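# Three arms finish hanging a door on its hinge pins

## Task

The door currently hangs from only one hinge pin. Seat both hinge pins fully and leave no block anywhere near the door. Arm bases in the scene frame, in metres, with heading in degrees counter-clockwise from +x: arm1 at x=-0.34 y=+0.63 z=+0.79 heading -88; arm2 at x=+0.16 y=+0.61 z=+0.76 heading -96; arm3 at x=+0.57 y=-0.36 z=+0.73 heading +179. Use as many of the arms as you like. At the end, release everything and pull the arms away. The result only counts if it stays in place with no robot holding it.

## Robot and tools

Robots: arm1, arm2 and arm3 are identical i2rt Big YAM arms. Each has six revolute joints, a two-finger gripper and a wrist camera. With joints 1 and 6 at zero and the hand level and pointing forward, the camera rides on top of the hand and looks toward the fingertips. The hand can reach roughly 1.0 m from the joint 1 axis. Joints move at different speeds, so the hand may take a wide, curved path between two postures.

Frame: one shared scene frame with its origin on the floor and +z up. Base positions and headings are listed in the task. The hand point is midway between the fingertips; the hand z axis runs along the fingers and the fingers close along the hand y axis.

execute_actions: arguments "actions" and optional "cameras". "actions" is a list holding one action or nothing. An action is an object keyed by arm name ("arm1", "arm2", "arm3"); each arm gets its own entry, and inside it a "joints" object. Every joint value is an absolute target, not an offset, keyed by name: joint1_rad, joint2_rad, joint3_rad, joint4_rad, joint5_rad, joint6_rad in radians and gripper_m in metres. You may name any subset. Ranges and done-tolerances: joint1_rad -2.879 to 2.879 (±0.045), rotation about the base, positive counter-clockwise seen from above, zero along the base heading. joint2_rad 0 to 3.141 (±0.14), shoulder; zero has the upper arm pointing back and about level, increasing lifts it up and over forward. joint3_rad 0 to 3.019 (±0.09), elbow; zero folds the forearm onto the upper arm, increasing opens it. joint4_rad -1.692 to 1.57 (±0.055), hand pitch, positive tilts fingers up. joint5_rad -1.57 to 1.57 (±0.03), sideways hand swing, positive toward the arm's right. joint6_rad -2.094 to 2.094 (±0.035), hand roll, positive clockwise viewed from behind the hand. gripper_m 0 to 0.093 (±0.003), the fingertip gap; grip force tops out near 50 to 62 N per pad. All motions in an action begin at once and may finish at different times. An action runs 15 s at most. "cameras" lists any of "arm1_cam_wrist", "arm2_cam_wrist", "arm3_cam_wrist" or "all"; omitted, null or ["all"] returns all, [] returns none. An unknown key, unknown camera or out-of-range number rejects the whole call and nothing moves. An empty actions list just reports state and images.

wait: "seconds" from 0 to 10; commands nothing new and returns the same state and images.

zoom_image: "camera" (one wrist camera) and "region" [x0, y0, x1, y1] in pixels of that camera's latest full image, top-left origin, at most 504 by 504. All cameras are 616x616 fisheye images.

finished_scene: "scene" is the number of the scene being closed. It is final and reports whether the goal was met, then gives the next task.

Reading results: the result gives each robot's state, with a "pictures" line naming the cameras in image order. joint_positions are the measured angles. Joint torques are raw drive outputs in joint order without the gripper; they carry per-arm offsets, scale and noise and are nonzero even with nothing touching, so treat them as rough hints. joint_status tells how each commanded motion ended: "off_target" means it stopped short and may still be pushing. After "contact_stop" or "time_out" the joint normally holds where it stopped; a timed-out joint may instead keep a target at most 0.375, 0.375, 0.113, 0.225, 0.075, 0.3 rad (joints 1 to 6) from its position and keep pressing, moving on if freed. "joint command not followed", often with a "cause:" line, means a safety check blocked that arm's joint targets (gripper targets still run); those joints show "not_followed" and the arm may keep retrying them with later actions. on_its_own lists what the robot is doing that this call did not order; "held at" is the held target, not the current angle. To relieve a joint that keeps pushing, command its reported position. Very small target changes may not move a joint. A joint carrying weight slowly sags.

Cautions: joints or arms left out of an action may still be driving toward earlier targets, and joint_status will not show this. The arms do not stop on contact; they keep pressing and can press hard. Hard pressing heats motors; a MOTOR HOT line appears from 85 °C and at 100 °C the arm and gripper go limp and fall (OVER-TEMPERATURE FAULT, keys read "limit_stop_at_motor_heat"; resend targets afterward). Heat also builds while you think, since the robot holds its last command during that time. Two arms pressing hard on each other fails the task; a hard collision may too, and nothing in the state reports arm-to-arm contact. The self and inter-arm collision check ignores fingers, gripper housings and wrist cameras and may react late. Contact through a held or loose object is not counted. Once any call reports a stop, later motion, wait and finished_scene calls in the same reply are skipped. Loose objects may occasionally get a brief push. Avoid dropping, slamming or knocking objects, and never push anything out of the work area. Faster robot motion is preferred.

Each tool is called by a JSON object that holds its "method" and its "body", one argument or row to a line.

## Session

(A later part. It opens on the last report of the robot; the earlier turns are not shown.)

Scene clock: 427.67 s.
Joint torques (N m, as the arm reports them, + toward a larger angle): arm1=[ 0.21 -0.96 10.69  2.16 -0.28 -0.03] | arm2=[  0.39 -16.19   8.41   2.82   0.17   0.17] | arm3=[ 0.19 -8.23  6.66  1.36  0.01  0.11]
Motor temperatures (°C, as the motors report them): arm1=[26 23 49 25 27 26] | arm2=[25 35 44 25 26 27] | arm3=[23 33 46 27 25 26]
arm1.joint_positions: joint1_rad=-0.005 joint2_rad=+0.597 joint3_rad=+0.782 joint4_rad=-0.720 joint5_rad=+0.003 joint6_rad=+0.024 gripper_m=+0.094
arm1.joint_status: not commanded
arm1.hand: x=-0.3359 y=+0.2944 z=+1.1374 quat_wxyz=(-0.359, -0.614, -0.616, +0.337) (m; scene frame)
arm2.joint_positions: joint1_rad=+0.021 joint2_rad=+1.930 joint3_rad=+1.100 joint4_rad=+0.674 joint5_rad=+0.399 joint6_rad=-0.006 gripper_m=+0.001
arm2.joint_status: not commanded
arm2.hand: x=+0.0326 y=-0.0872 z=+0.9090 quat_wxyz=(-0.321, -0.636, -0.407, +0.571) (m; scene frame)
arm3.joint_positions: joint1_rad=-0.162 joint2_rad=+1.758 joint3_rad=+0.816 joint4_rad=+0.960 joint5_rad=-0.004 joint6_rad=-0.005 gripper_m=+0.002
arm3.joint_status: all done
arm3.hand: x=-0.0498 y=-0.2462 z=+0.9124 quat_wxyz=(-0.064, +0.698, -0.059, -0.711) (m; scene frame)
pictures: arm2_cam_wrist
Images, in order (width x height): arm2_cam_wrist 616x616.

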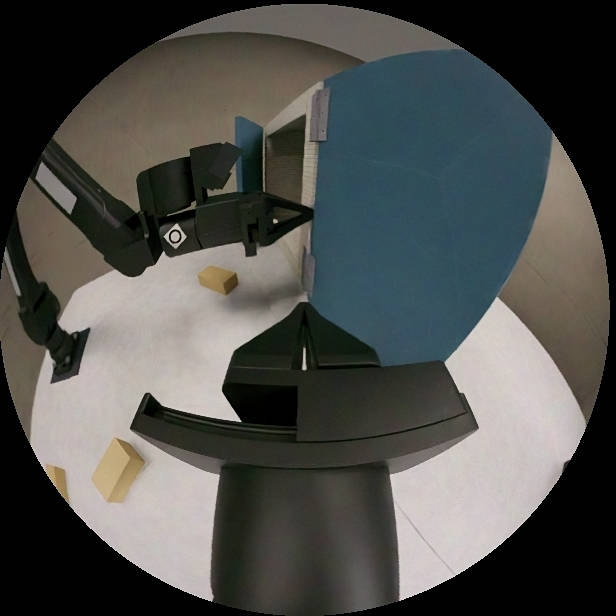

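{"method": "execute_actions", "body": {
  "actions": [
    {"arm3":{"joints":{"joint2_rad":1.70,"joint3_rad":0.803,"joint4_rad":0.91}}}
  ],
  "cameras": []
}}

{"method": "execute_actions", "body": {
  "actions": [
    {"arm3":{"joints":{"joint1_rad":-0.11}}}
  ],
  "cameras": []
}}

{"method": "execute_actions", "body": {
  "actions": [
    {"arm3":{"joints":{"joint1_rad":-0.170}}}
  ],
  "cameras": ["arm3_cam_wrist","arm2_cam_wrist"]
}}

{"method": "zoom_image", "body": {
  "camera": "arm3_cam_wrist",
  "region": [270,100,340,330]
}}

{"method": "zoom_image", "body": {
  "camera": "arm2_cam_wrist",
  "region": [285,215,345,275]
}}

Scene clock: 439.83 s.
Joint torques (N m, as the arm reports them, + toward a larger angle): arm1=[ 0.19 -0.94 10.69  2.14 -0.28 -0.03] | arm2=[  0.79 -15.85   8.49   2.74   0.12   0.17] | arm3=[  0.13 -13.2    6.57   1.35  -0.01   0.1 ]
Motor temperatures (°C, as the motors report them): arm1=[26 23 49 25 27 26] | arm2=[25 35 44 26 26 27] | arm3=[23 33 44 27 25 26]
arm1.joint_positions: joint1_rad=-0.005 joint2_rad=+0.597 joint3_rad=+0.782 joint4_rad=-0.720 joint5_rad=+0.003 joint6_rad=+0.024 gripper_m=+0.094
arm1.joint_status: not commanded
arm1.hand: x=-0.3359 y=+0.2944 z=+1.1374 quat_wxyz=(-0.359, -0.614, -0.616, +0.337) (m; scene frame)
arm2.joint_positions: joint1_rad=+0.021 joint2_rad=+1.930 joint3_rad=+1.100 joint4_rad=+0.674 joint5_rad=+0.399 joint6_rad=-0.006 gripper_m=+0.001
arm2.joint_status: not commanded
arm2.hand: x=+0.0326 y=-0.0872 z=+0.9090 quat_wxyz=(-0.321, -0.636, -0.407, +0.571) (m; scene frame)
arm3.joint_positions: joint1_rad=-0.162 joint2_rad=+1.720 joint3_rad=+0.806 joint4_rad=+0.920 joint5_rad=-0.004 joint6_rad=-0.005 gripper_m=+0.002
arm3.joint_status: all done
arm3.hand: x=-0.0448 y=-0.2471 z=+0.9203 quat_wxyz=(-0.064, +0.703, -0.059, -0.706) (m; scene frame)
pictures: none
No camera images: the call's "cameras" was empty. Leave "cameras" out to get every camera's image.

Scene clock: 440.57 s.
Joint torques (N m, as the arm reports them, + toward a larger angle): arm1=[ 0.17 -0.94 10.73  2.15 -0.29 -0.03] | arm2=[  0.4  -16.03   8.64   2.85   0.16   0.18] | arm3=[ -0.05 -13.17   6.63   1.54  -0.07   0.11]
Motor temperatures (°C, as the motors report them): arm1=[26 23 49 25 27 26] | arm2=[25 35 44 26 26 27] | arm3=[23 33 44 27 25 26]
arm1.joint_positions: joint1_rad=-0.005 joint2_rad=+0.597 joint3_rad=+0.782 joint4_rad=-0.720 joint5_rad=+0.003 joint6_rad=+0.024 gripper_m=+0.094
arm1.joint_status: not commanded
arm1.hand: x=-0.3359 y=+0.2944 z=+1.1374 quat_wxyz=(-0.359, -0.614, -0.616, +0.337) (m; scene frame)
arm2.joint_positions: joint1_rad=+0.021 joint2_rad=+1.930 joint3_rad=+1.100 joint4_rad=+0.674 joint5_rad=+0.399 joint6_rad=-0.006 gripper_m=+0.001
arm2.joint_status: not commanded
arm2.hand: x=+0.0326 y=-0.0872 z=+0.9090 quat_wxyz=(-0.321, -0.636, -0.407, +0.571) (m; scene frame)
arm3.joint_positions: joint1_rad=-0.115 joint2_rad=+1.720 joint3_rad=+0.806 joint4_rad=+0.920 joint5_rad=-0.002 joint6_rad=-0.005 gripper_m=+0.002
arm3.joint_status: all done
arm3.hand: x=-0.0493 y=-0.2760 z=+0.9203 quat_wxyz=(-0.048, +0.704, -0.043, -0.707) (m; scene frame)
pictures: none
No camera images: the call's "cameras" was empty. Leave "cameras" out to get every camera's image.

Scene clock: 441.30 s.
Joint torques (N m, as the arm reports them, + toward a larger angle): arm1=[ 0.28 -0.91 10.76  2.18 -0.28 -0.02] | arm2=[ -0.07 -16.36   8.41   2.82   0.14   0.18] | arm3=[ -0.47 -13.43   6.53   1.51  -0.05   0.08]
Motor temperatures (°C, as the motors report them): arm1=[26 23 49 25 27 26] | arm2=[25 35 44 26 26 27] | arm3=[23 33 44 27 25 26]
arm1.joint_positions: joint1_rad=-0.005 joint2_rad=+0.597 joint3_rad=+0.782 joint4_rad=-0.720 joint5_rad=+0.003 joint6_rad=+0.024 gripper_m=+0.094
arm1.joint_status: not commanded
arm1.hand: x=-0.3359 y=+0.2944 z=+1.1374 quat_wxyz=(-0.359, -0.614, -0.616, +0.337) (m; scene frame)
arm2.joint_positions: joint1_rad=+0.021 joint2_rad=+1.930 joint3_rad=+1.100 joint4_rad=+0.674 joint5_rad=+0.399 joint6_rad=-0.006 gripper_m=+0.001
arm2.joint_status: not commanded
arm2.hand: x=+0.0326 y=-0.0872 z=+0.9090 quat_wxyz=(-0.321, -0.636, -0.407, +0.571) (m; scene frame)
arm3.joint_positions: joint1_rad=-0.166 joint2_rad=+1.720 joint3_rad=+0.806 joint4_rad=+0.920 joint5_rad=-0.002 joint6_rad=-0.005 gripper_m=+0.002
arm3.joint_status: all done
arm3.hand: x=-0.0443 y=-0.2445 z=+0.9203 quat_wxyz=(-0.066, +0.703, -0.061, -0.706) (m; scene frame)
pictures: arm2_cam_wrist, arm3_cam_wrist
Images, in order (width x height): arm2_cam_wrist 616x616, arm3_cam_wrist 616x616.

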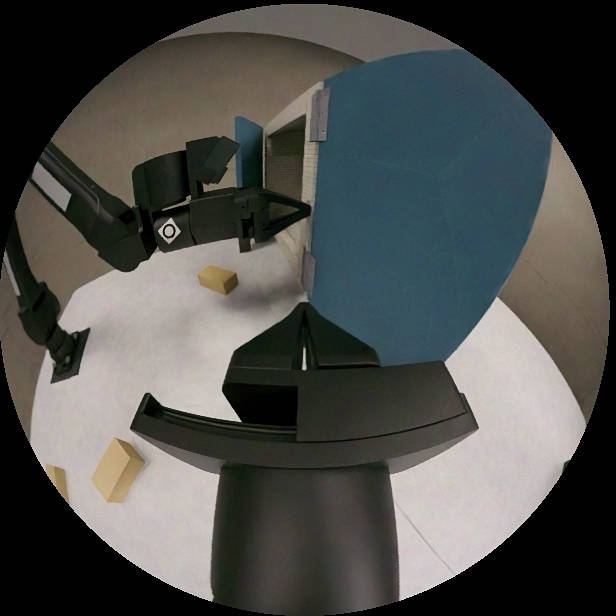

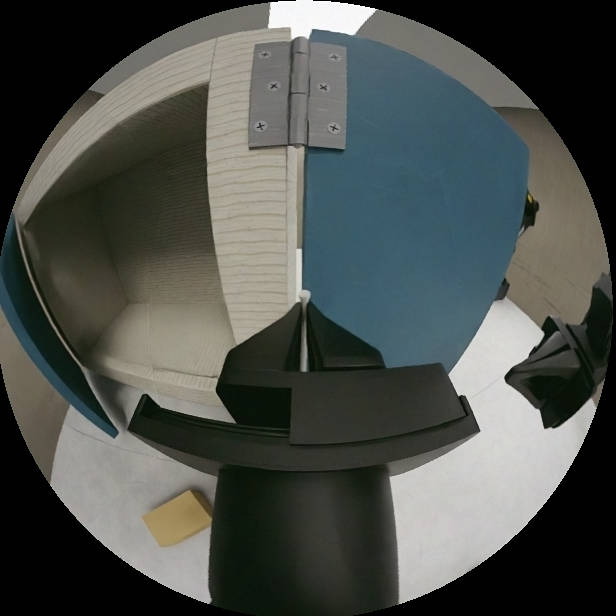

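Region (270, 100, 340, 330) of arm3_cam_wrist's 616x616 image, scaled by 2.191, with more detail than that image has; it fills the left 153 columns of this view, and the rest is white.

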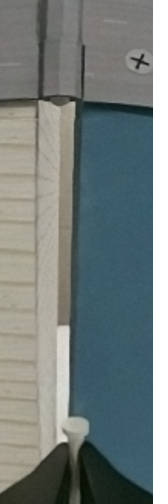

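Region (285, 215, 345, 275) of arm2_cam_wrist's 616x616 image, scaled by 8.400, with more detail than that image has.

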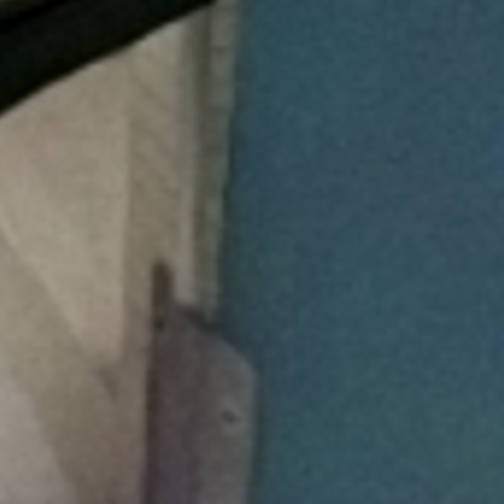

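{"method": "execute_actions", "body": {
  "actions": [
    {"arm3":{"joints":{"joint1_rad":-0.21}}}
  ],
  "cameras": []
}}

{"method": "execute_actions", "body": {
  "actions": [
    {"arm3":{"joints":{"joint1_rad":-0.155,"joint3_rad":0.862}}}
  ],
  "cameras": ["arm3_cam_wrist","arm2_cam_wrist"]
}}

{"method": "zoom_image", "body": {
  "camera": "arm3_cam_wrist",
  "region": [270,100,340,330]
}}

{"method": "zoom_image", "body": {
  "camera": "arm2_cam_wrist",
  "region": [285,215,345,275]
}}

Scene clock: 448.77 s.
Joint torques (N m, as the arm reports them, + toward a larger angle): arm1=[ 0.14 -0.74 10.7   2.2  -0.28 -0.02] | arm2=[  0.49 -15.98   8.5    2.75   0.16   0.18] | arm3=[ -0.25 -13.19   6.68   1.5   -0.05   0.07]
Motor temperatures (°C, as the motors report them): arm1=[26 23 49 25 27 26] | arm2=[25 35 44 26 26 27] | arm3=[23 34 44 27 25 26]
arm1.joint_positions: joint1_rad=-0.005 joint2_rad=+0.597 joint3_rad=+0.782 joint4_rad=-0.720 joint5_rad=+0.003 joint6_rad=+0.024 gripper_m=+0.094
arm1.joint_status: not commanded
arm1.hand: x=-0.3359 y=+0.2944 z=+1.1374 quat_wxyz=(-0.359, -0.614, -0.616, +0.337) (m; scene frame)
arm2.joint_positions: joint1_rad=+0.021 joint2_rad=+1.930 joint3_rad=+1.100 joint4_rad=+0.674 joint5_rad=+0.399 joint6_rad=-0.006 gripper_m=+0.001
arm2.joint_status: not commanded
arm2.hand: x=+0.0326 y=-0.0872 z=+0.9090 quat_wxyz=(-0.321, -0.636, -0.407, +0.571) (m; scene frame)
arm3.joint_positions: joint1_rad=-0.203 joint2_rad=+1.720 joint3_rad=+0.806 joint4_rad=+0.920 joint5_rad=-0.002 joint6_rad=-0.005 gripper_m=+0.002
arm3.joint_status: all done
arm3.hand: x=-0.0397 y=-0.2218 z=+0.9203 quat_wxyz=(-0.079, +0.701, -0.074, -0.705) (m; scene frame)
pictures: none
No camera images: the call's "cameras" was empty. Leave "cameras" out to get every camera's image.

Scene clock: 449.50 s.
Joint torques (N m, as the arm reports them, + toward a larger angle): arm1=[ 0.21 -0.77 10.73  2.14 -0.27 -0.04] | arm2=[  0.71 -16.39   8.47   2.83   0.13   0.19] | arm3=[  0.23 -13.2   10.49   1.41  -0.06   0.09]
Motor temperatures (°C, as the motors report them): arm1=[26 23 49 25 27 26] | arm2=[25 35 44 26 26 27] | arm3=[23 34 44 27 25 26]
arm1.joint_positions: joint1_rad=-0.005 joint2_rad=+0.597 joint3_rad=+0.782 joint4_rad=-0.720 joint5_rad=+0.003 joint6_rad=+0.024 gripper_m=+0.094
arm1.joint_status: not commanded
arm1.hand: x=-0.3359 y=+0.2944 z=+1.1374 quat_wxyz=(-0.359, -0.614, -0.616, +0.337) (m; scene frame)
arm2.joint_positions: joint1_rad=+0.021 joint2_rad=+1.930 joint3_rad=+1.100 joint4_rad=+0.674 joint5_rad=+0.399 joint6_rad=-0.006 gripper_m=+0.001
arm2.joint_status: not commanded
arm2.hand: x=+0.0326 y=-0.0872 z=+0.9090 quat_wxyz=(-0.321, -0.636, -0.407, +0.571) (m; scene frame)
arm3.joint_positions: joint1_rad=-0.161 joint2_rad=+1.720 joint3_rad=+0.820 joint4_rad=+0.919 joint5_rad=-0.002 joint6_rad=-0.005 gripper_m=+0.002
arm3.joint_status: all done
arm3.hand: x=-0.0488 y=-0.2466 z=+0.9267 quat_wxyz=(-0.064, +0.698, -0.059, -0.711) (m; scene frame)
pictures: arm2_cam_wrist, arm3_cam_wrist
Images, in order (width x height): arm2_cam_wrist 616x616, arm3_cam_wrist 616x616.

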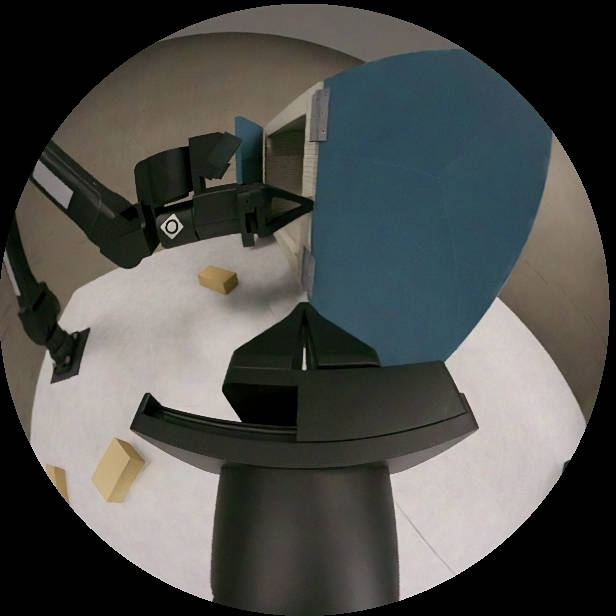

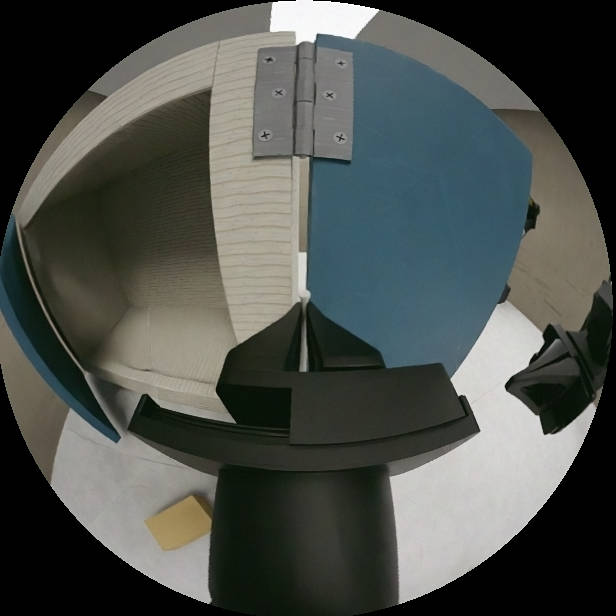

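Region (270, 100, 340, 330) of arm3_cam_wrist's 616x616 image, scaled by 2.191, with more detail than that image has; it fills the left 153 columns of this view, and the rest is white.

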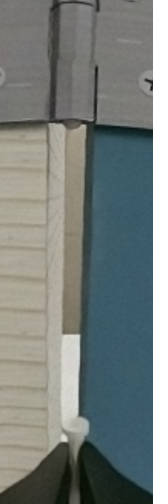

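Region (285, 215, 345, 275) of arm2_cam_wrist's 616x616 image, scaled by 8.400, with more detail than that image has.

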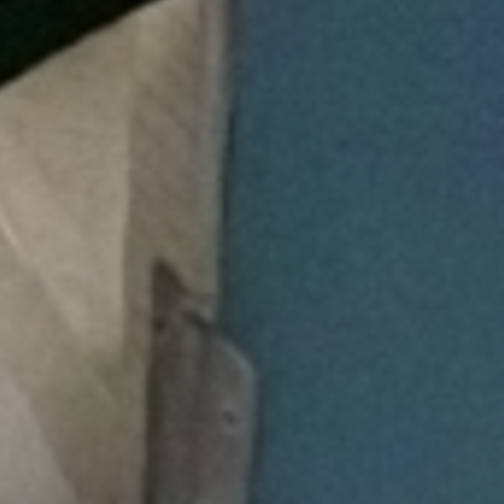

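{"method": "execute_actions", "body": {
  "actions": [
    {"arm3":{"joints":{"joint1_rad":-0.1515}}}
  ],
  "cameras": []
}}

{"method": "execute_actions", "body": {
  "actions": [
    {"arm3":{"joints":{"joint2_rad":1.77,"joint3_rad":0.82}}}
  ],
  "cameras": ["arm2_cam_wrist"]
}}

{"method": "zoom_image", "body": {
  "camera": "arm2_cam_wrist",
  "region": [285,215,345,275]
}}

Scene clock: 454.40 s.
Joint torques (N m, as the arm reports them, + toward a larger angle): arm1=[ 0.08 -0.93 10.74  2.17 -0.27 -0.03] | arm2=[  0.33 -16.22   8.61   2.7    0.13   0.16] | arm3=[  0.93 -13.29  10.55   1.42  -0.05   0.08]
Motor temperatures (°C, as the motors report them): arm1=[26 23 49 25 27 26] | arm2=[25 35 44 26 26 27] | arm3=[23 34 45 27 25 26]
arm1.joint_positions: joint1_rad=-0.005 joint2_rad=+0.597 joint3_rad=+0.782 joint4_rad=-0.720 joint5_rad=+0.003 joint6_rad=+0.024 gripper_m=+0.094
arm1.joint_status: not commanded
arm1.hand: x=-0.3359 y=+0.2944 z=+1.1374 quat_wxyz=(-0.359, -0.614, -0.616, +0.337) (m; scene frame)
arm2.joint_positions: joint1_rad=+0.021 joint2_rad=+1.930 joint3_rad=+1.100 joint4_rad=+0.674 joint5_rad=+0.399 joint6_rad=-0.006 gripper_m=+0.001
arm2.joint_status: not commanded
arm2.hand: x=+0.0326 y=-0.0872 z=+0.9090 quat_wxyz=(-0.321, -0.636, -0.407, +0.571) (m; scene frame)
arm3.joint_positions: joint1_rad=-0.161 joint2_rad=+1.720 joint3_rad=+0.820 joint4_rad=+0.919 joint5_rad=-0.002 joint6_rad=-0.005 gripper_m=+0.002
arm3.joint_status: all done
arm3.hand: x=-0.0488 y=-0.2466 z=+0.9267 quat_wxyz=(-0.064, +0.698, -0.059, -0.711) (m; scene frame)
pictures: none
No camera images: the call's "cameras" was empty. Leave "cameras" out to get every camera's image.

Scene clock: 455.07 s.
Joint torques (N m, as the arm reports them, + toward a larger angle): arm1=[ 0.01 -0.9  10.75  2.19 -0.27 -0.03] | arm2=[  0.43 -16.06   8.5    2.81   0.16   0.19] | arm3=[ 0.94 -9.75  6.67  1.32 -0.05  0.07]
Motor temperatures (°C, as the motors report them): arm1=[26 23 49 25 27 26] | arm2=[25 35 44 26 26 27] | arm3=[23 34 45 27 25 26]
arm1.joint_positions: joint1_rad=-0.005 joint2_rad=+0.597 joint3_rad=+0.782 joint4_rad=-0.720 joint5_rad=+0.003 joint6_rad=+0.024 gripper_m=+0.094
arm1.joint_status: not commanded
arm1.hand: x=-0.3359 y=+0.2944 z=+1.1374 quat_wxyz=(-0.359, -0.614, -0.616, +0.337) (m; scene frame)
arm2.joint_positions: joint1_rad=+0.021 joint2_rad=+1.930 joint3_rad=+1.100 joint4_rad=+0.674 joint5_rad=+0.399 joint6_rad=-0.006 gripper_m=+0.001
arm2.joint_status: not commanded
arm2.hand: x=+0.0326 y=-0.0872 z=+0.9090 quat_wxyz=(-0.321, -0.636, -0.407, +0.571) (m; scene frame)
arm3.joint_positions: joint1_rad=-0.161 joint2_rad=+1.745 joint3_rad=+0.820 joint4_rad=+0.923 joint5_rad=-0.002 joint6_rad=-0.005 gripper_m=+0.002
arm3.joint_status: all done
arm3.hand: x=-0.0503 y=-0.2463 z=+0.9128 quat_wxyz=(-0.064, +0.705, -0.060, -0.703) (m; scene frame)
pictures: arm2_cam_wrist
Images, in order (width x height): arm2_cam_wrist 616x616.

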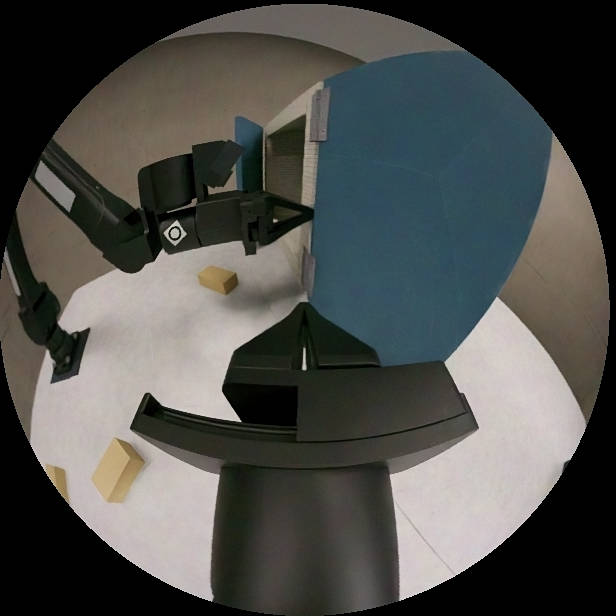

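Region (285, 215, 345, 275) of arm2_cam_wrist's 616x616 image, scaled by 8.400, with more detail than that image has.

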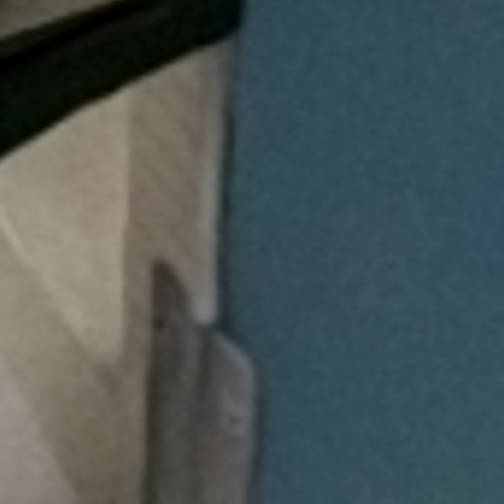

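{"method": "execute_actions", "body": {
  "actions": [
    {"arm3":{"joints":{"joint1_rad":-0.143}}}
  ],
  "cameras": []
}}

{"method": "execute_actions", "body": {
  "actions": [
    {"arm3":{"joints":{"joint2_rad":1.79,"joint4_rad":0.93}}}
  ],
  "cameras": ["arm2_cam_wrist"]
}}

{"method": "zoom_image", "body": {
  "camera": "arm2_cam_wrist",
  "region": [285,215,345,275]
}}

Scene clock: 464.47 s.
Joint torques (N m, as the arm reports them, + toward a larger angle): arm1=[ 0.11 -1.02 10.73  2.21 -0.28 -0.03] | arm2=[  0.52 -16.02   8.51   2.77   0.14   0.17] | arm3=[  1.33 -10.02   6.79   1.25  -0.07   0.09]
Motor temperatures (°C, as the motors report them): arm1=[26 23 49 25 27 26] | arm2=[25 35 44 26 26 27] | arm3=[23 34 44 27 25 26]
arm1.joint_positions: joint1_rad=-0.005 joint2_rad=+0.597 joint3_rad=+0.782 joint4_rad=-0.720 joint5_rad=+0.003 joint6_rad=+0.024 gripper_m=+0.094
arm1.joint_status: not commanded
arm1.hand: x=-0.3359 y=+0.2944 z=+1.1374 quat_wxyz=(-0.359, -0.614, -0.616, +0.337) (m; scene frame)
arm2.joint_positions: joint1_rad=+0.021 joint2_rad=+1.930 joint3_rad=+1.100 joint4_rad=+0.674 joint5_rad=+0.399 joint6_rad=-0.006 gripper_m=+0.001
arm2.joint_status: not commanded
arm2.hand: x=+0.0326 y=-0.0872 z=+0.9090 quat_wxyz=(-0.321, -0.636, -0.407, +0.571) (m; scene frame)
arm3.joint_positions: joint1_rad=-0.161 joint2_rad=+1.745 joint3_rad=+0.820 joint4_rad=+0.923 joint5_rad=-0.002 joint6_rad=-0.005 gripper_m=+0.002
arm3.joint_status: all done
arm3.hand: x=-0.0504 y=-0.2465 z=+0.9128 quat_wxyz=(-0.064, +0.705, -0.060, -0.703) (m; scene frame)
pictures: none
No camera images: the call's "cameras" was empty. Leave "cameras" out to get every camera's image.

Scene clock: 465.00 s.
Joint torques (N m, as the arm reports them, + toward a larger angle): arm1=[ 0.28 -0.77 10.71  2.17 -0.28 -0.04] | arm2=[ -0.05 -15.67   8.57   2.75   0.12   0.18] | arm3=[ 1.32 -9.06  6.79  1.62 -0.07  0.11]
Motor temperatures (°C, as the motors report them): arm1=[26 23 49 25 27 26] | arm2=[25 35 44 26 26 27] | arm3=[23 34 44 27 25 26]
arm1.joint_positions: joint1_rad=-0.005 joint2_rad=+0.597 joint3_rad=+0.782 joint4_rad=-0.720 joint5_rad=+0.003 joint6_rad=+0.024 gripper_m=+0.094
arm1.joint_status: not commanded
arm1.hand: x=-0.3359 y=+0.2944 z=+1.1374 quat_wxyz=(-0.359, -0.614, -0.616, +0.337) (m; scene frame)
arm2.joint_positions: joint1_rad=+0.021 joint2_rad=+1.930 joint3_rad=+1.100 joint4_rad=+0.674 joint5_rad=+0.399 joint6_rad=-0.006 gripper_m=+0.001
arm2.joint_status: not commanded
arm2.hand: x=+0.0326 y=-0.0872 z=+0.9090 quat_wxyz=(-0.321, -0.636, -0.407, +0.571) (m; scene frame)
arm3.joint_positions: joint1_rad=-0.161 joint2_rad=+1.748 joint3_rad=+0.820 joint4_rad=+0.931 joint5_rad=-0.002 joint6_rad=-0.005 gripper_m=+0.002
arm3.joint_status: all done
arm3.hand: x=-0.0505 y=-0.2464 z=+0.9129 quat_wxyz=(-0.064, +0.704, -0.060, -0.705) (m; scene frame)
pictures: arm2_cam_wrist
Images, in order (width x height): arm2_cam_wrist 616x616.

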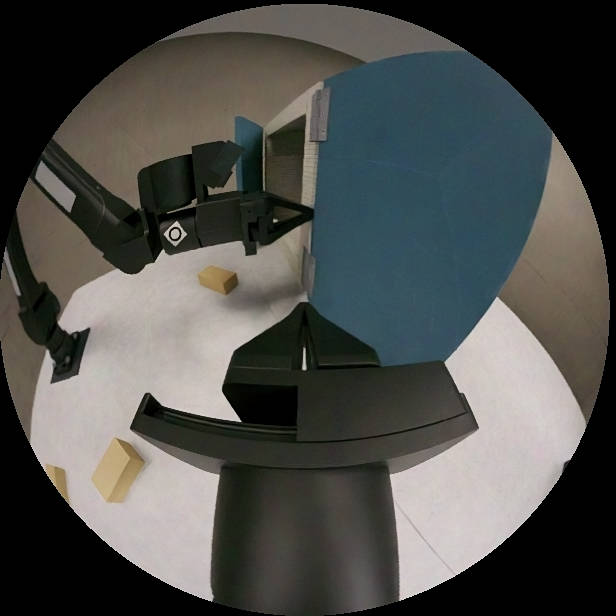

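Region (285, 215, 345, 275) of arm2_cam_wrist's 616x616 image, scaled by 8.400, with more detail than that image has.

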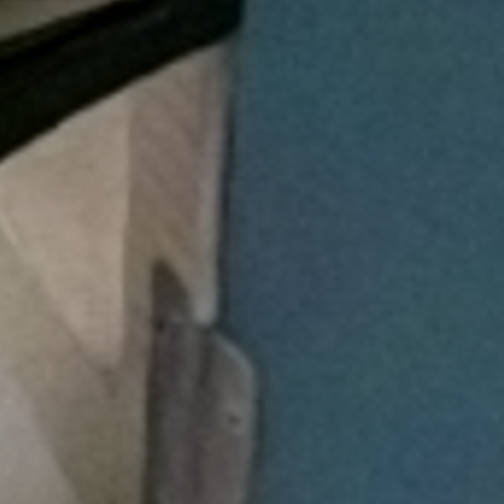

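{"method": "execute_actions", "body": {
  "actions": [
    {"arm3":{"joints":{"joint1_rad":-0.149,"joint2_rad":1.70,"joint4_rad":0.91}}}
  ],
  "cameras": []
}}

{"method": "execute_actions", "body": {
  "actions": [
    {"arm3":{"joints":{"joint2_rad":1.775}}}
  ],
  "cameras": ["arm2_cam_wrist"]
}}

{"method": "zoom_image", "body": {
  "camera": "arm2_cam_wrist",
  "region": [285,215,345,275]
}}

Scene clock: 472.87 s.
Joint torques (N m, as the arm reports them, + toward a larger angle): arm1=[ 0.21 -0.86 10.74  2.16 -0.27 -0.03] | arm2=[  0.81 -15.74   8.52   2.73   0.15   0.18] | arm3=[  1.33 -13.4    6.84   1.52  -0.07   0.08]
Motor temperatures (°C, as the motors report them): arm1=[26 23 49 25 27 26] | arm2=[25 35 44 26 26 27] | arm3=[23 34 44 27 25 26]
arm1.joint_positions: joint1_rad=-0.005 joint2_rad=+0.597 joint3_rad=+0.782 joint4_rad=-0.720 joint5_rad=+0.003 joint6_rad=+0.024 gripper_m=+0.094
arm1.joint_status: not commanded
arm1.hand: x=-0.3359 y=+0.2944 z=+1.1374 quat_wxyz=(-0.359, -0.614, -0.616, +0.337) (m; scene frame)
arm2.joint_positions: joint1_rad=+0.021 joint2_rad=+1.930 joint3_rad=+1.100 joint4_rad=+0.674 joint5_rad=+0.399 joint6_rad=-0.006 gripper_m=+0.001
arm2.joint_status: not commanded
arm2.hand: x=+0.0326 y=-0.0872 z=+0.9090 quat_wxyz=(-0.321, -0.636, -0.407, +0.571) (m; scene frame)
arm3.joint_positions: joint1_rad=-0.161 joint2_rad=+1.719 joint3_rad=+0.820 joint4_rad=+0.919 joint5_rad=-0.002 joint6_rad=-0.005 gripper_m=+0.002
arm3.joint_status: all done
arm3.hand: x=-0.0488 y=-0.2468 z=+0.9274 quat_wxyz=(-0.064, +0.698, -0.059, -0.711) (m; scene frame)
pictures: none
No camera images: the call's "cameras" was empty. Leave "cameras" out to get every camera's image.

Scene clock: 473.60 s.
Joint torques (N m, as the arm reports them, + toward a larger angle): arm1=[ 0.06 -0.8  10.73  2.16 -0.28 -0.03] | arm2=[  0.02 -16.27   8.31   2.82   0.13   0.19] | arm3=[ 1.42 -9.55  6.81  1.26 -0.06  0.09]
Motor temperatures (°C, as the motors report them): arm1=[26 23 49 25 27 26] | arm2=[25 35 44 26 26 27] | arm3=[23 34 44 27 25 26]
arm1.joint_positions: joint1_rad=-0.005 joint2_rad=+0.597 joint3_rad=+0.782 joint4_rad=-0.720 joint5_rad=+0.003 joint6_rad=+0.024 gripper_m=+0.094
arm1.joint_status: not commanded
arm1.hand: x=-0.3359 y=+0.2944 z=+1.1374 quat_wxyz=(-0.359, -0.614, -0.616, +0.337) (m; scene frame)
arm2.joint_positions: joint1_rad=+0.021 joint2_rad=+1.930 joint3_rad=+1.100 joint4_rad=+0.674 joint5_rad=+0.399 joint6_rad=-0.006 gripper_m=+0.001
arm2.joint_status: not commanded
arm2.hand: x=+0.0326 y=-0.0872 z=+0.9090 quat_wxyz=(-0.321, -0.636, -0.407, +0.571) (m; scene frame)
arm3.joint_positions: joint1_rad=-0.161 joint2_rad=+1.746 joint3_rad=+0.820 joint4_rad=+0.925 joint5_rad=-0.002 joint6_rad=-0.005 gripper_m=+0.002
arm3.joint_status: all done
arm3.hand: x=-0.0504 y=-0.2465 z=+0.9126 quat_wxyz=(-0.064, +0.705, -0.060, -0.704) (m; scene frame)
pictures: arm2_cam_wrist
Images, in order (width x height): arm2_cam_wrist 616x616.

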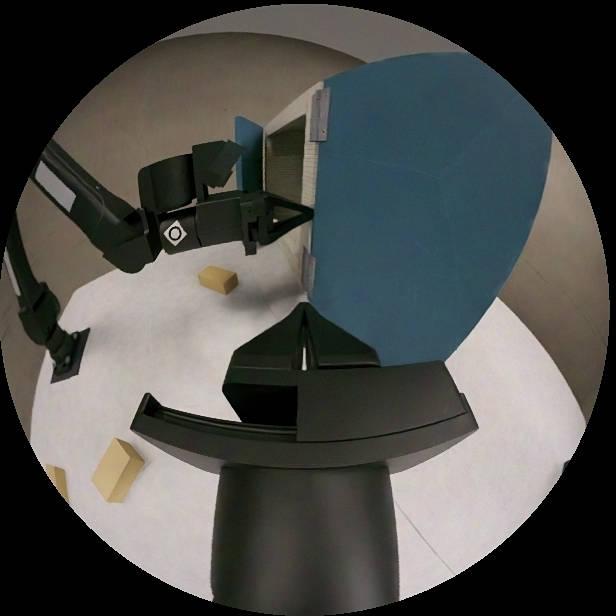

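Region (285, 215, 345, 275) of arm2_cam_wrist's 616x616 image, scaled by 8.400, with more detail than that image has.

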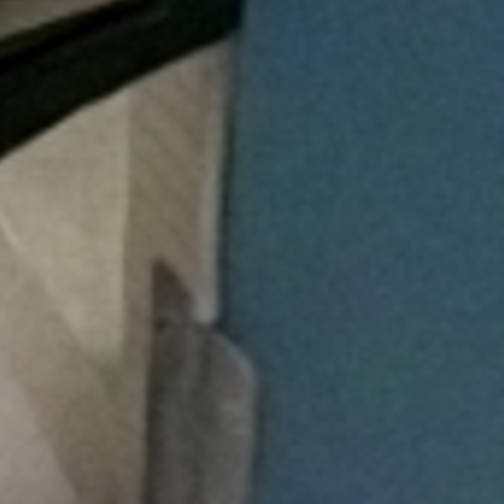

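{"method": "execute_actions", "body": {
  "actions": [
    {"arm3":{"joints":{"joint1_rad":-0.161,"joint2_rad":1.70,"joint4_rad":0.91}}}
  ],
  "cameras": []
}}

{"method": "execute_actions", "body": {
  "actions": [
    {"arm3":{"joints":{"joint1_rad":-0.11}}}
  ],
  "cameras": []
}}

{"method": "execute_actions", "body": {
  "actions": [
    {"arm3":{"joints":{"joint1_rad":-0.163}}}
  ],
  "cameras": []
}}

{"method": "execute_actions", "body": {
  "actions": [
    {"arm3":{"joints":{"joint2_rad":1.775}}}
  ],
  "cameras": ["arm2_cam_wrist"]
}}

{"method": "zoom_image", "body": {
  "camera": "arm2_cam_wrist",
  "region": [285,215,345,275]
}}

Scene clock: 481.40 s.
Joint torques (N m, as the arm reports them, + toward a larger angle): arm1=[ 0.29 -0.94 10.74  2.18 -0.28 -0.03] | arm2=[  0.36 -15.92   8.55   2.86   0.13   0.18] | arm3=[  0.23 -12.99   7.05   1.47  -0.06   0.1 ]
Motor temperatures (°C, as the motors report them): arm1=[26 23 49 25 27 26] | arm2=[25 35 44 26 26 27] | arm3=[23 34 44 27 25 26]
arm1.joint_positions: joint1_rad=-0.005 joint2_rad=+0.597 joint3_rad=+0.782 joint4_rad=-0.720 joint5_rad=+0.003 joint6_rad=+0.024 gripper_m=+0.094
arm1.joint_status: not commanded
arm1.hand: x=-0.3359 y=+0.2944 z=+1.1374 quat_wxyz=(-0.359, -0.614, -0.616, +0.337) (m; scene frame)
arm2.joint_positions: joint1_rad=+0.021 joint2_rad=+1.930 joint3_rad=+1.100 joint4_rad=+0.674 joint5_rad=+0.399 joint6_rad=-0.006 gripper_m=+0.001
arm2.joint_status: not commanded
arm2.hand: x=+0.0326 y=-0.0872 z=+0.9090 quat_wxyz=(-0.321, -0.636, -0.407, +0.571) (m; scene frame)
arm3.joint_positions: joint1_rad=-0.161 joint2_rad=+1.720 joint3_rad=+0.820 joint4_rad=+0.919 joint5_rad=-0.002 joint6_rad=-0.005 gripper_m=+0.002
arm3.joint_status: all done
arm3.hand: x=-0.0488 y=-0.2468 z=+0.9272 quat_wxyz=(-0.064, +0.698, -0.059, -0.711) (m; scene frame)
pictures: none
No camera images: the call's "cameras" was empty. Leave "cameras" out to get every camera's image.

Scene clock: 482.13 s.
Joint torques (N m, as the arm reports them, + toward a larger angle): arm1=[ 0.12 -0.81 10.71  2.17 -0.27 -0.04] | arm2=[  0.59 -15.88   8.44   2.64   0.11   0.18] | arm3=[  1.08 -13.03   7.02   1.4   -0.1    0.13]
Motor temperatures (°C, as the motors report them): arm1=[26 23 49 25 27 26] | arm2=[25 35 44 26 26 27] | arm3=[23 34 44 27 25 26]
arm1.joint_positions: joint1_rad=-0.005 joint2_rad=+0.597 joint3_rad=+0.782 joint4_rad=-0.720 joint5_rad=+0.003 joint6_rad=+0.024 gripper_m=+0.094
arm1.joint_status: not commanded
arm1.hand: x=-0.3359 y=+0.2944 z=+1.1374 quat_wxyz=(-0.359, -0.614, -0.616, +0.337) (m; scene frame)
arm2.joint_positions: joint1_rad=+0.021 joint2_rad=+1.930 joint3_rad=+1.100 joint4_rad=+0.674 joint5_rad=+0.399 joint6_rad=-0.006 gripper_m=+0.001
arm2.joint_status: not commanded
arm2.hand: x=+0.0326 y=-0.0872 z=+0.9090 quat_wxyz=(-0.321, -0.636, -0.407, +0.571) (m; scene frame)
arm3.joint_positions: joint1_rad=-0.118 joint2_rad=+1.720 joint3_rad=+0.820 joint4_rad=+0.919 joint5_rad=-0.001 joint6_rad=-0.005 gripper_m=+0.002
arm3.joint_status: all done
arm3.hand: x=-0.0530 y=-0.2734 z=+0.9271 quat_wxyz=(-0.049, +0.699, -0.045, -0.712) (m; scene frame)
pictures: none
No camera images: the call's "cameras" was empty. Leave "cameras" out to get every camera's image.

Scene clock: 482.87 s.
Joint torques (N m, as the arm reports them, + toward a larger angle): arm1=[ 0.03 -0.87 10.7   2.13 -0.28 -0.03] | arm2=[  0.32 -15.67   8.48   2.78   0.15   0.18] | arm3=[ -1.04 -13.86   7.12   1.44  -0.12   0.06]
Motor temperatures (°C, as the motors report them): arm1=[26 23 49 25 27 26] | arm2=[25 35 44 26 26 27] | arm3=[23 34 44 27 25 26]
arm1.joint_positions: joint1_rad=-0.005 joint2_rad=+0.597 joint3_rad=+0.782 joint4_rad=-0.720 joint5_rad=+0.003 joint6_rad=+0.024 gripper_m=+0.094
arm1.joint_status: not commanded
arm1.hand: x=-0.3359 y=+0.2944 z=+1.1374 quat_wxyz=(-0.359, -0.614, -0.616, +0.337) (m; scene frame)
arm2.joint_positions: joint1_rad=+0.021 joint2_rad=+1.930 joint3_rad=+1.100 joint4_rad=+0.674 joint5_rad=+0.399 joint6_rad=-0.006 gripper_m=+0.001
arm2.joint_status: not commanded
arm2.hand: x=+0.0326 y=-0.0872 z=+0.9090 quat_wxyz=(-0.321, -0.636, -0.407, +0.571) (m; scene frame)
arm3.joint_positions: joint1_rad=-0.154 joint2_rad=+1.720 joint3_rad=+0.820 joint4_rad=+0.919 joint5_rad=-0.001 joint6_rad=-0.005 gripper_m=+0.002
arm3.joint_status: all done
arm3.hand: x=-0.0495 y=-0.2507 z=+0.9272 quat_wxyz=(-0.062, +0.698, -0.057, -0.711) (m; scene frame)
pictures: none
No camera images: the call's "cameras" was empty. Leave "cameras" out to get every camera's image.

Scene clock: 483.57 s.
Joint torques (N m, as the arm reports them, + toward a larger angle): arm1=[ 0.33 -0.82 10.75  2.17 -0.27 -0.02] | arm2=[  0.58 -15.71   8.51   2.78   0.13   0.19] | arm3=[ -0.58 -10.02   7.04   1.53  -0.09   0.1 ]
Motor temperatures (°C, as the motors report them): arm1=[26 23 49 25 27 26] | arm2=[25 35 44 26 26 27] | arm3=[23 34 44 27 25 26]
arm1.joint_positions: joint1_rad=-0.005 joint2_rad=+0.597 joint3_rad=+0.782 joint4_rad=-0.720 joint5_rad=+0.003 joint6_rad=+0.024 gripper_m=+0.094
arm1.joint_status: not commanded
arm1.hand: x=-0.3359 y=+0.2944 z=+1.1374 quat_wxyz=(-0.359, -0.614, -0.616, +0.337) (m; scene frame)
arm2.joint_positions: joint1_rad=+0.021 joint2_rad=+1.930 joint3_rad=+1.100 joint4_rad=+0.674 joint5_rad=+0.399 joint6_rad=-0.006 gripper_m=+0.001
arm2.joint_status: not commanded
arm2.hand: x=+0.0326 y=-0.0872 z=+0.9090 quat_wxyz=(-0.321, -0.636, -0.407, +0.571) (m; scene frame)
arm3.joint_positions: joint1_rad=-0.154 joint2_rad=+1.754 joint3_rad=+0.817 joint4_rad=+0.919 joint5_rad=-0.001 joint6_rad=-0.005 gripper_m=+0.002
arm3.joint_status: all done
arm3.hand: x=-0.0508 y=-0.2504 z=+0.9052 quat_wxyz=(-0.061, +0.711, -0.058, -0.698) (m; scene frame)
pictures: arm2_cam_wrist
Images, in order (width x height): arm2_cam_wrist 616x616.

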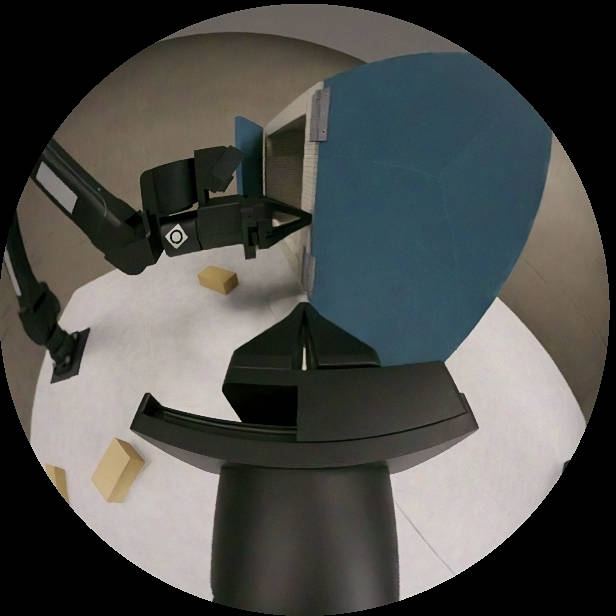

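Region (285, 215, 345, 275) of arm2_cam_wrist's 616x616 image, scaled by 8.400, with more detail than that image has.

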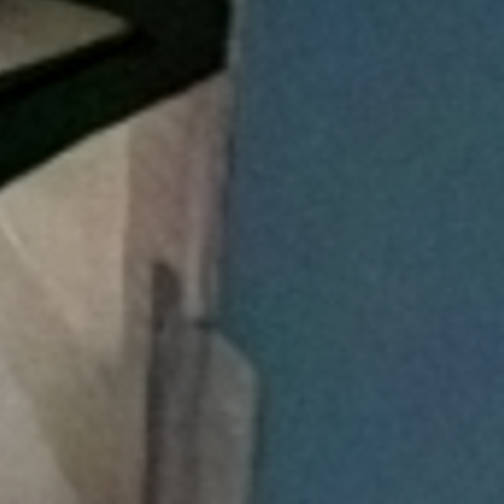

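{"method": "execute_actions", "body": {
  "actions": [
    {"arm3":{"joints":{"joint1_rad":-0.157,"joint2_rad":1.79,"joint3_rad":0.81,"joint4_rad":0.94}}}
  ],
  "cameras": ["arm2_cam_wrist","arm3_cam_wrist"]
}}

{"method": "zoom_image", "body": {
  "camera": "arm2_cam_wrist",
  "region": [275,205,345,275]
}}

Scene clock: 488.93 s.
Joint torques (N m, as the arm reports them, + toward a larger angle): arm1=[ 0.16 -0.86 10.71  2.19 -0.28 -0.03] | arm2=[  0.5  -16.03   8.47   2.79   0.13   0.19] | arm3=[ 0.03 -9.41  6.25  2.13 -0.11  0.11]
Motor temperatures (°C, as the motors report them): arm1=[26 23 49 25 27 26] | arm2=[25 35 44 26 26 27] | arm3=[23 34 43 27 25 26]
arm1.joint_positions: joint1_rad=-0.005 joint2_rad=+0.597 joint3_rad=+0.782 joint4_rad=-0.720 joint5_rad=+0.003 joint6_rad=+0.024 gripper_m=+0.094
arm1.joint_status: not commanded
arm1.hand: x=-0.3359 y=+0.2944 z=+1.1374 quat_wxyz=(-0.359, -0.614, -0.616, +0.337) (m; scene frame)
arm2.joint_positions: joint1_rad=+0.021 joint2_rad=+1.930 joint3_rad=+1.100 joint4_rad=+0.674 joint5_rad=+0.399 joint6_rad=-0.006 gripper_m=+0.001
arm2.joint_status: not commanded
arm2.hand: x=+0.0326 y=-0.0872 z=+0.9090 quat_wxyz=(-0.321, -0.636, -0.407, +0.571) (m; scene frame)
arm3.joint_positions: joint1_rad=-0.154 joint2_rad=+1.760 joint3_rad=+0.816 joint4_rad=+0.929 joint5_rad=-0.001 joint6_rad=-0.005 gripper_m=+0.002
arm3.joint_status: all done
arm3.hand: x=-0.0507 y=-0.2504 z=+0.9033 quat_wxyz=(-0.061, +0.710, -0.058, -0.699) (m; scene frame)
pictures: arm2_cam_wrist, arm3_cam_wrist
Images, in order (width x height): arm2_cam_wrist 616x616, arm3_cam_wrist 616x616.

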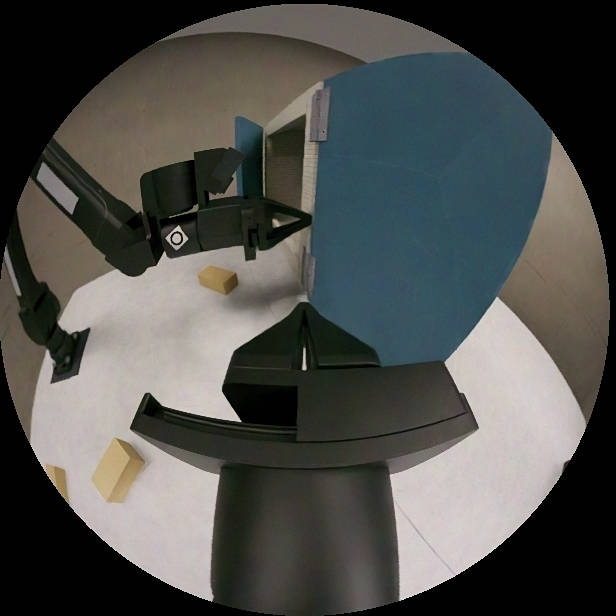

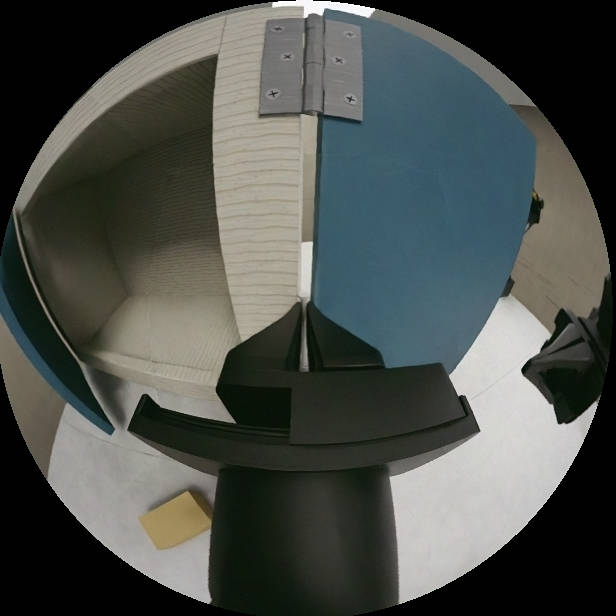

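Region (275, 205, 345, 275) of arm2_cam_wrist's 616x616 image, scaled by 7.200, with more detail than that image has.

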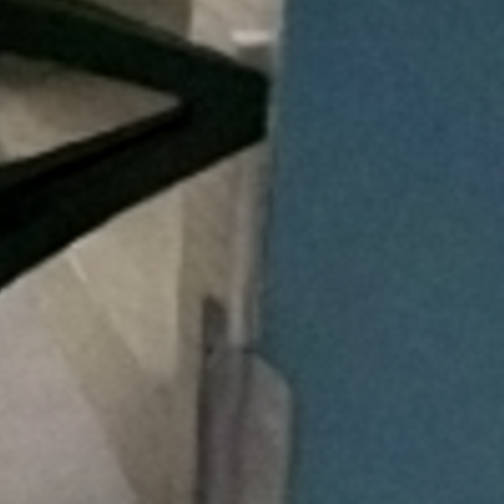

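{"method": "execute_actions", "body": {
  "actions": [
    {"arm3":{"joints":{"joint1_rad":-0.154,"joint2_rad":1.70,"joint3_rad":0.815,"joint4_rad":0.91}}}
  ],
  "cameras": []
}}

{"method": "execute_actions", "body": {
  "actions": [
    {"arm3":{"joints":{"joint1_rad":-0.167}}}
  ],
  "cameras": ["arm3_cam_wrist"]
}}

Scene clock: 497.70 s.
Joint torques (N m, as the arm reports them, + toward a larger angle): arm1=[ 0.33 -0.88 10.75  2.17 -0.28 -0.03] | arm2=[  0.25 -16.13   8.51   2.79   0.13   0.18] | arm3=[  0.26 -15.46   6.71   1.9   -0.14   0.09]
Motor temperatures (°C, as the motors report them): arm1=[26 23 49 25 27 26] | arm2=[25 35 44 26 26 27] | arm3=[23 34 43 27 25 26]
arm1.joint_positions: joint1_rad=-0.005 joint2_rad=+0.597 joint3_rad=+0.782 joint4_rad=-0.720 joint5_rad=+0.003 joint6_rad=+0.024 gripper_m=+0.094
arm1.joint_status: not commanded
arm1.hand: x=-0.3359 y=+0.2944 z=+1.1374 quat_wxyz=(-0.359, -0.614, -0.616, +0.337) (m; scene frame)
arm2.joint_positions: joint1_rad=+0.021 joint2_rad=+1.930 joint3_rad=+1.100 joint4_rad=+0.674 joint5_rad=+0.399 joint6_rad=-0.006 gripper_m=+0.001
arm2.joint_status: not commanded
arm2.hand: x=+0.0326 y=-0.0872 z=+0.9090 quat_wxyz=(-0.321, -0.636, -0.407, +0.571) (m; scene frame)
arm3.joint_positions: joint1_rad=-0.154 joint2_rad=+1.749 joint3_rad=+0.816 joint4_rad=+0.906 joint5_rad=-0.001 joint6_rad=-0.005 gripper_m=+0.002
arm3.joint_status: all done
arm3.hand: x=-0.0500 y=-0.2505 z=+0.9046 quat_wxyz=(-0.061, +0.714, -0.059, -0.695) (m; scene frame)
pictures: none
No camera images: the call's "cameras" was empty. Leave "cameras" out to get every camera's image.

Scene clock: 498.10 s.
Joint torques (N m, as the arm reports them, + toward a larger angle): arm1=[ 0.3  -0.82 10.74  2.16 -0.29 -0.02] | arm2=[  0.36 -15.56   8.47   2.7    0.14   0.17] | arm3=[ -0.79 -15.4    6.75   1.83  -0.09   0.1 ]
Motor temperatures (°C, as the motors report them): arm1=[26 23 49 25 27 26] | arm2=[25 35 44 26 26 27] | arm3=[23 34 43 27 25 26]
arm1.joint_positions: joint1_rad=-0.005 joint2_rad=+0.597 joint3_rad=+0.782 joint4_rad=-0.720 joint5_rad=+0.003 joint6_rad=+0.024 gripper_m=+0.094
arm1.joint_status: not commanded
arm1.hand: x=-0.3359 y=+0.2944 z=+1.1374 quat_wxyz=(-0.359, -0.614, -0.616, +0.337) (m; scene frame)
arm2.joint_positions: joint1_rad=+0.021 joint2_rad=+1.930 joint3_rad=+1.100 joint4_rad=+0.674 joint5_rad=+0.399 joint6_rad=-0.006 gripper_m=+0.001
arm2.joint_status: not commanded
arm2.hand: x=+0.0326 y=-0.0872 z=+0.9090 quat_wxyz=(-0.321, -0.636, -0.407, +0.571) (m; scene frame)
arm3.joint_positions: joint1_rad=-0.155 joint2_rad=+1.749 joint3_rad=+0.816 joint4_rad=+0.906 joint5_rad=-0.001 joint6_rad=-0.005 gripper_m=+0.002
arm3.joint_status: all done
arm3.hand: x=-0.0500 y=-0.2502 z=+0.9046 quat_wxyz=(-0.061, +0.714, -0.059, -0.695) (m; scene frame)
pictures: arm3_cam_wrist
Images, in order (width x height): arm3_cam_wrist 616x616.

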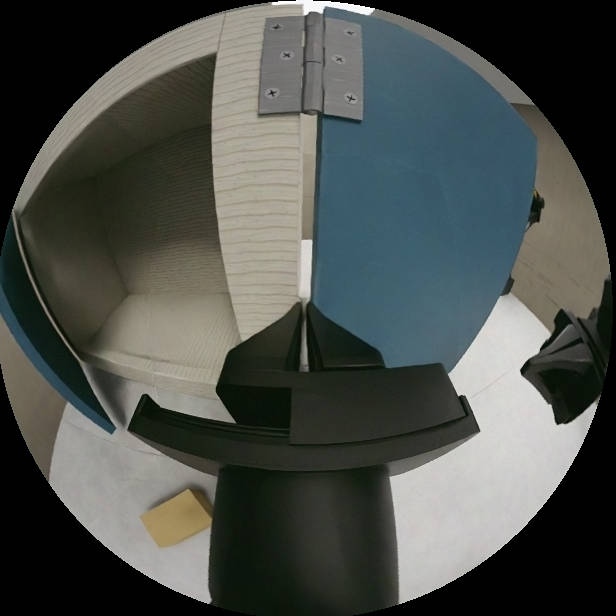

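{"method": "execute_actions", "body": {
  "actions": [
    {"arm3":{"joints":{"joint1_rad":-0.158,"joint2_rad":1.80,"joint3_rad":0.80,"joint4_rad":0.95}}}
  ],
  "cameras": ["arm2_cam_wrist"]
}}

{"method": "zoom_image", "body": {
  "camera": "arm2_cam_wrist",
  "region": [275,205,345,275]
}}

Scene clock: 504.33 s.
Joint torques (N m, as the arm reports them, + toward a larger angle): arm1=[ 0.17 -0.85 10.7   2.17 -0.27 -0.03] | arm2=[  0.4  -15.65   8.5    2.77   0.14   0.17] | arm3=[-0.01 -9.28  5.49  1.97 -0.13  0.08]
Motor temperatures (°C, as the motors report them): arm1=[26 23 49 25 27 26] | arm2=[25 35 44 26 26 27] | arm3=[23 35 43 27 25 26]
arm1.joint_positions: joint1_rad=-0.005 joint2_rad=+0.597 joint3_rad=+0.782 joint4_rad=-0.720 joint5_rad=+0.003 joint6_rad=+0.024 gripper_m=+0.094
arm1.joint_status: not commanded
arm1.hand: x=-0.3359 y=+0.2944 z=+1.1374 quat_wxyz=(-0.359, -0.614, -0.616, +0.337) (m; scene frame)
arm2.joint_positions: joint1_rad=+0.021 joint2_rad=+1.930 joint3_rad=+1.100 joint4_rad=+0.674 joint5_rad=+0.399 joint6_rad=-0.006 gripper_m=+0.001
arm2.joint_status: not commanded
arm2.hand: x=+0.0326 y=-0.0872 z=+0.9090 quat_wxyz=(-0.321, -0.636, -0.407, +0.571) (m; scene frame)
arm3.joint_positions: joint1_rad=-0.155 joint2_rad=+1.766 joint3_rad=+0.813 joint4_rad=+0.945 joint5_rad=+0.000 joint6_rad=-0.004 gripper_m=+0.002
arm3.joint_status: all done
arm3.hand: x=-0.0501 y=-0.2502 z=+0.9025 quat_wxyz=(-0.062, +0.707, -0.059, -0.702) (m; scene frame)
pictures: arm2_cam_wrist
Images, in order (width x height): arm2_cam_wrist 616x616.

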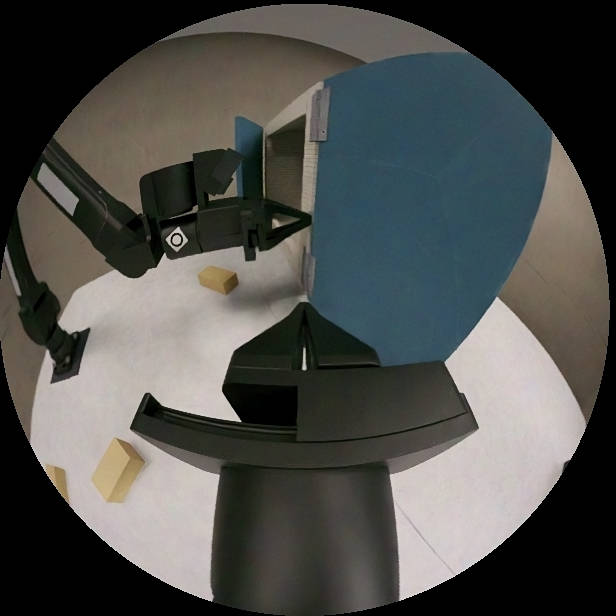

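Region (275, 205, 345, 275) of arm2_cam_wrist's 616x616 image, scaled by 7.200, with more detail than that image has.

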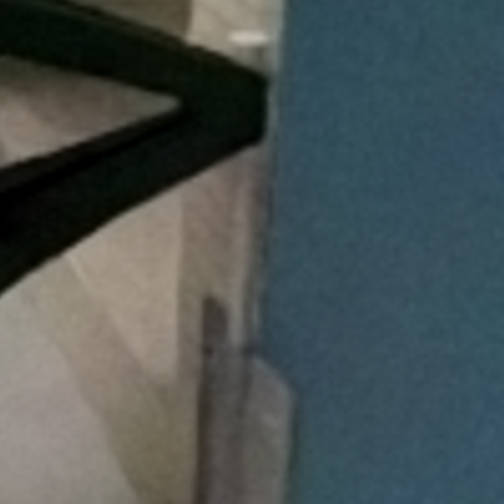

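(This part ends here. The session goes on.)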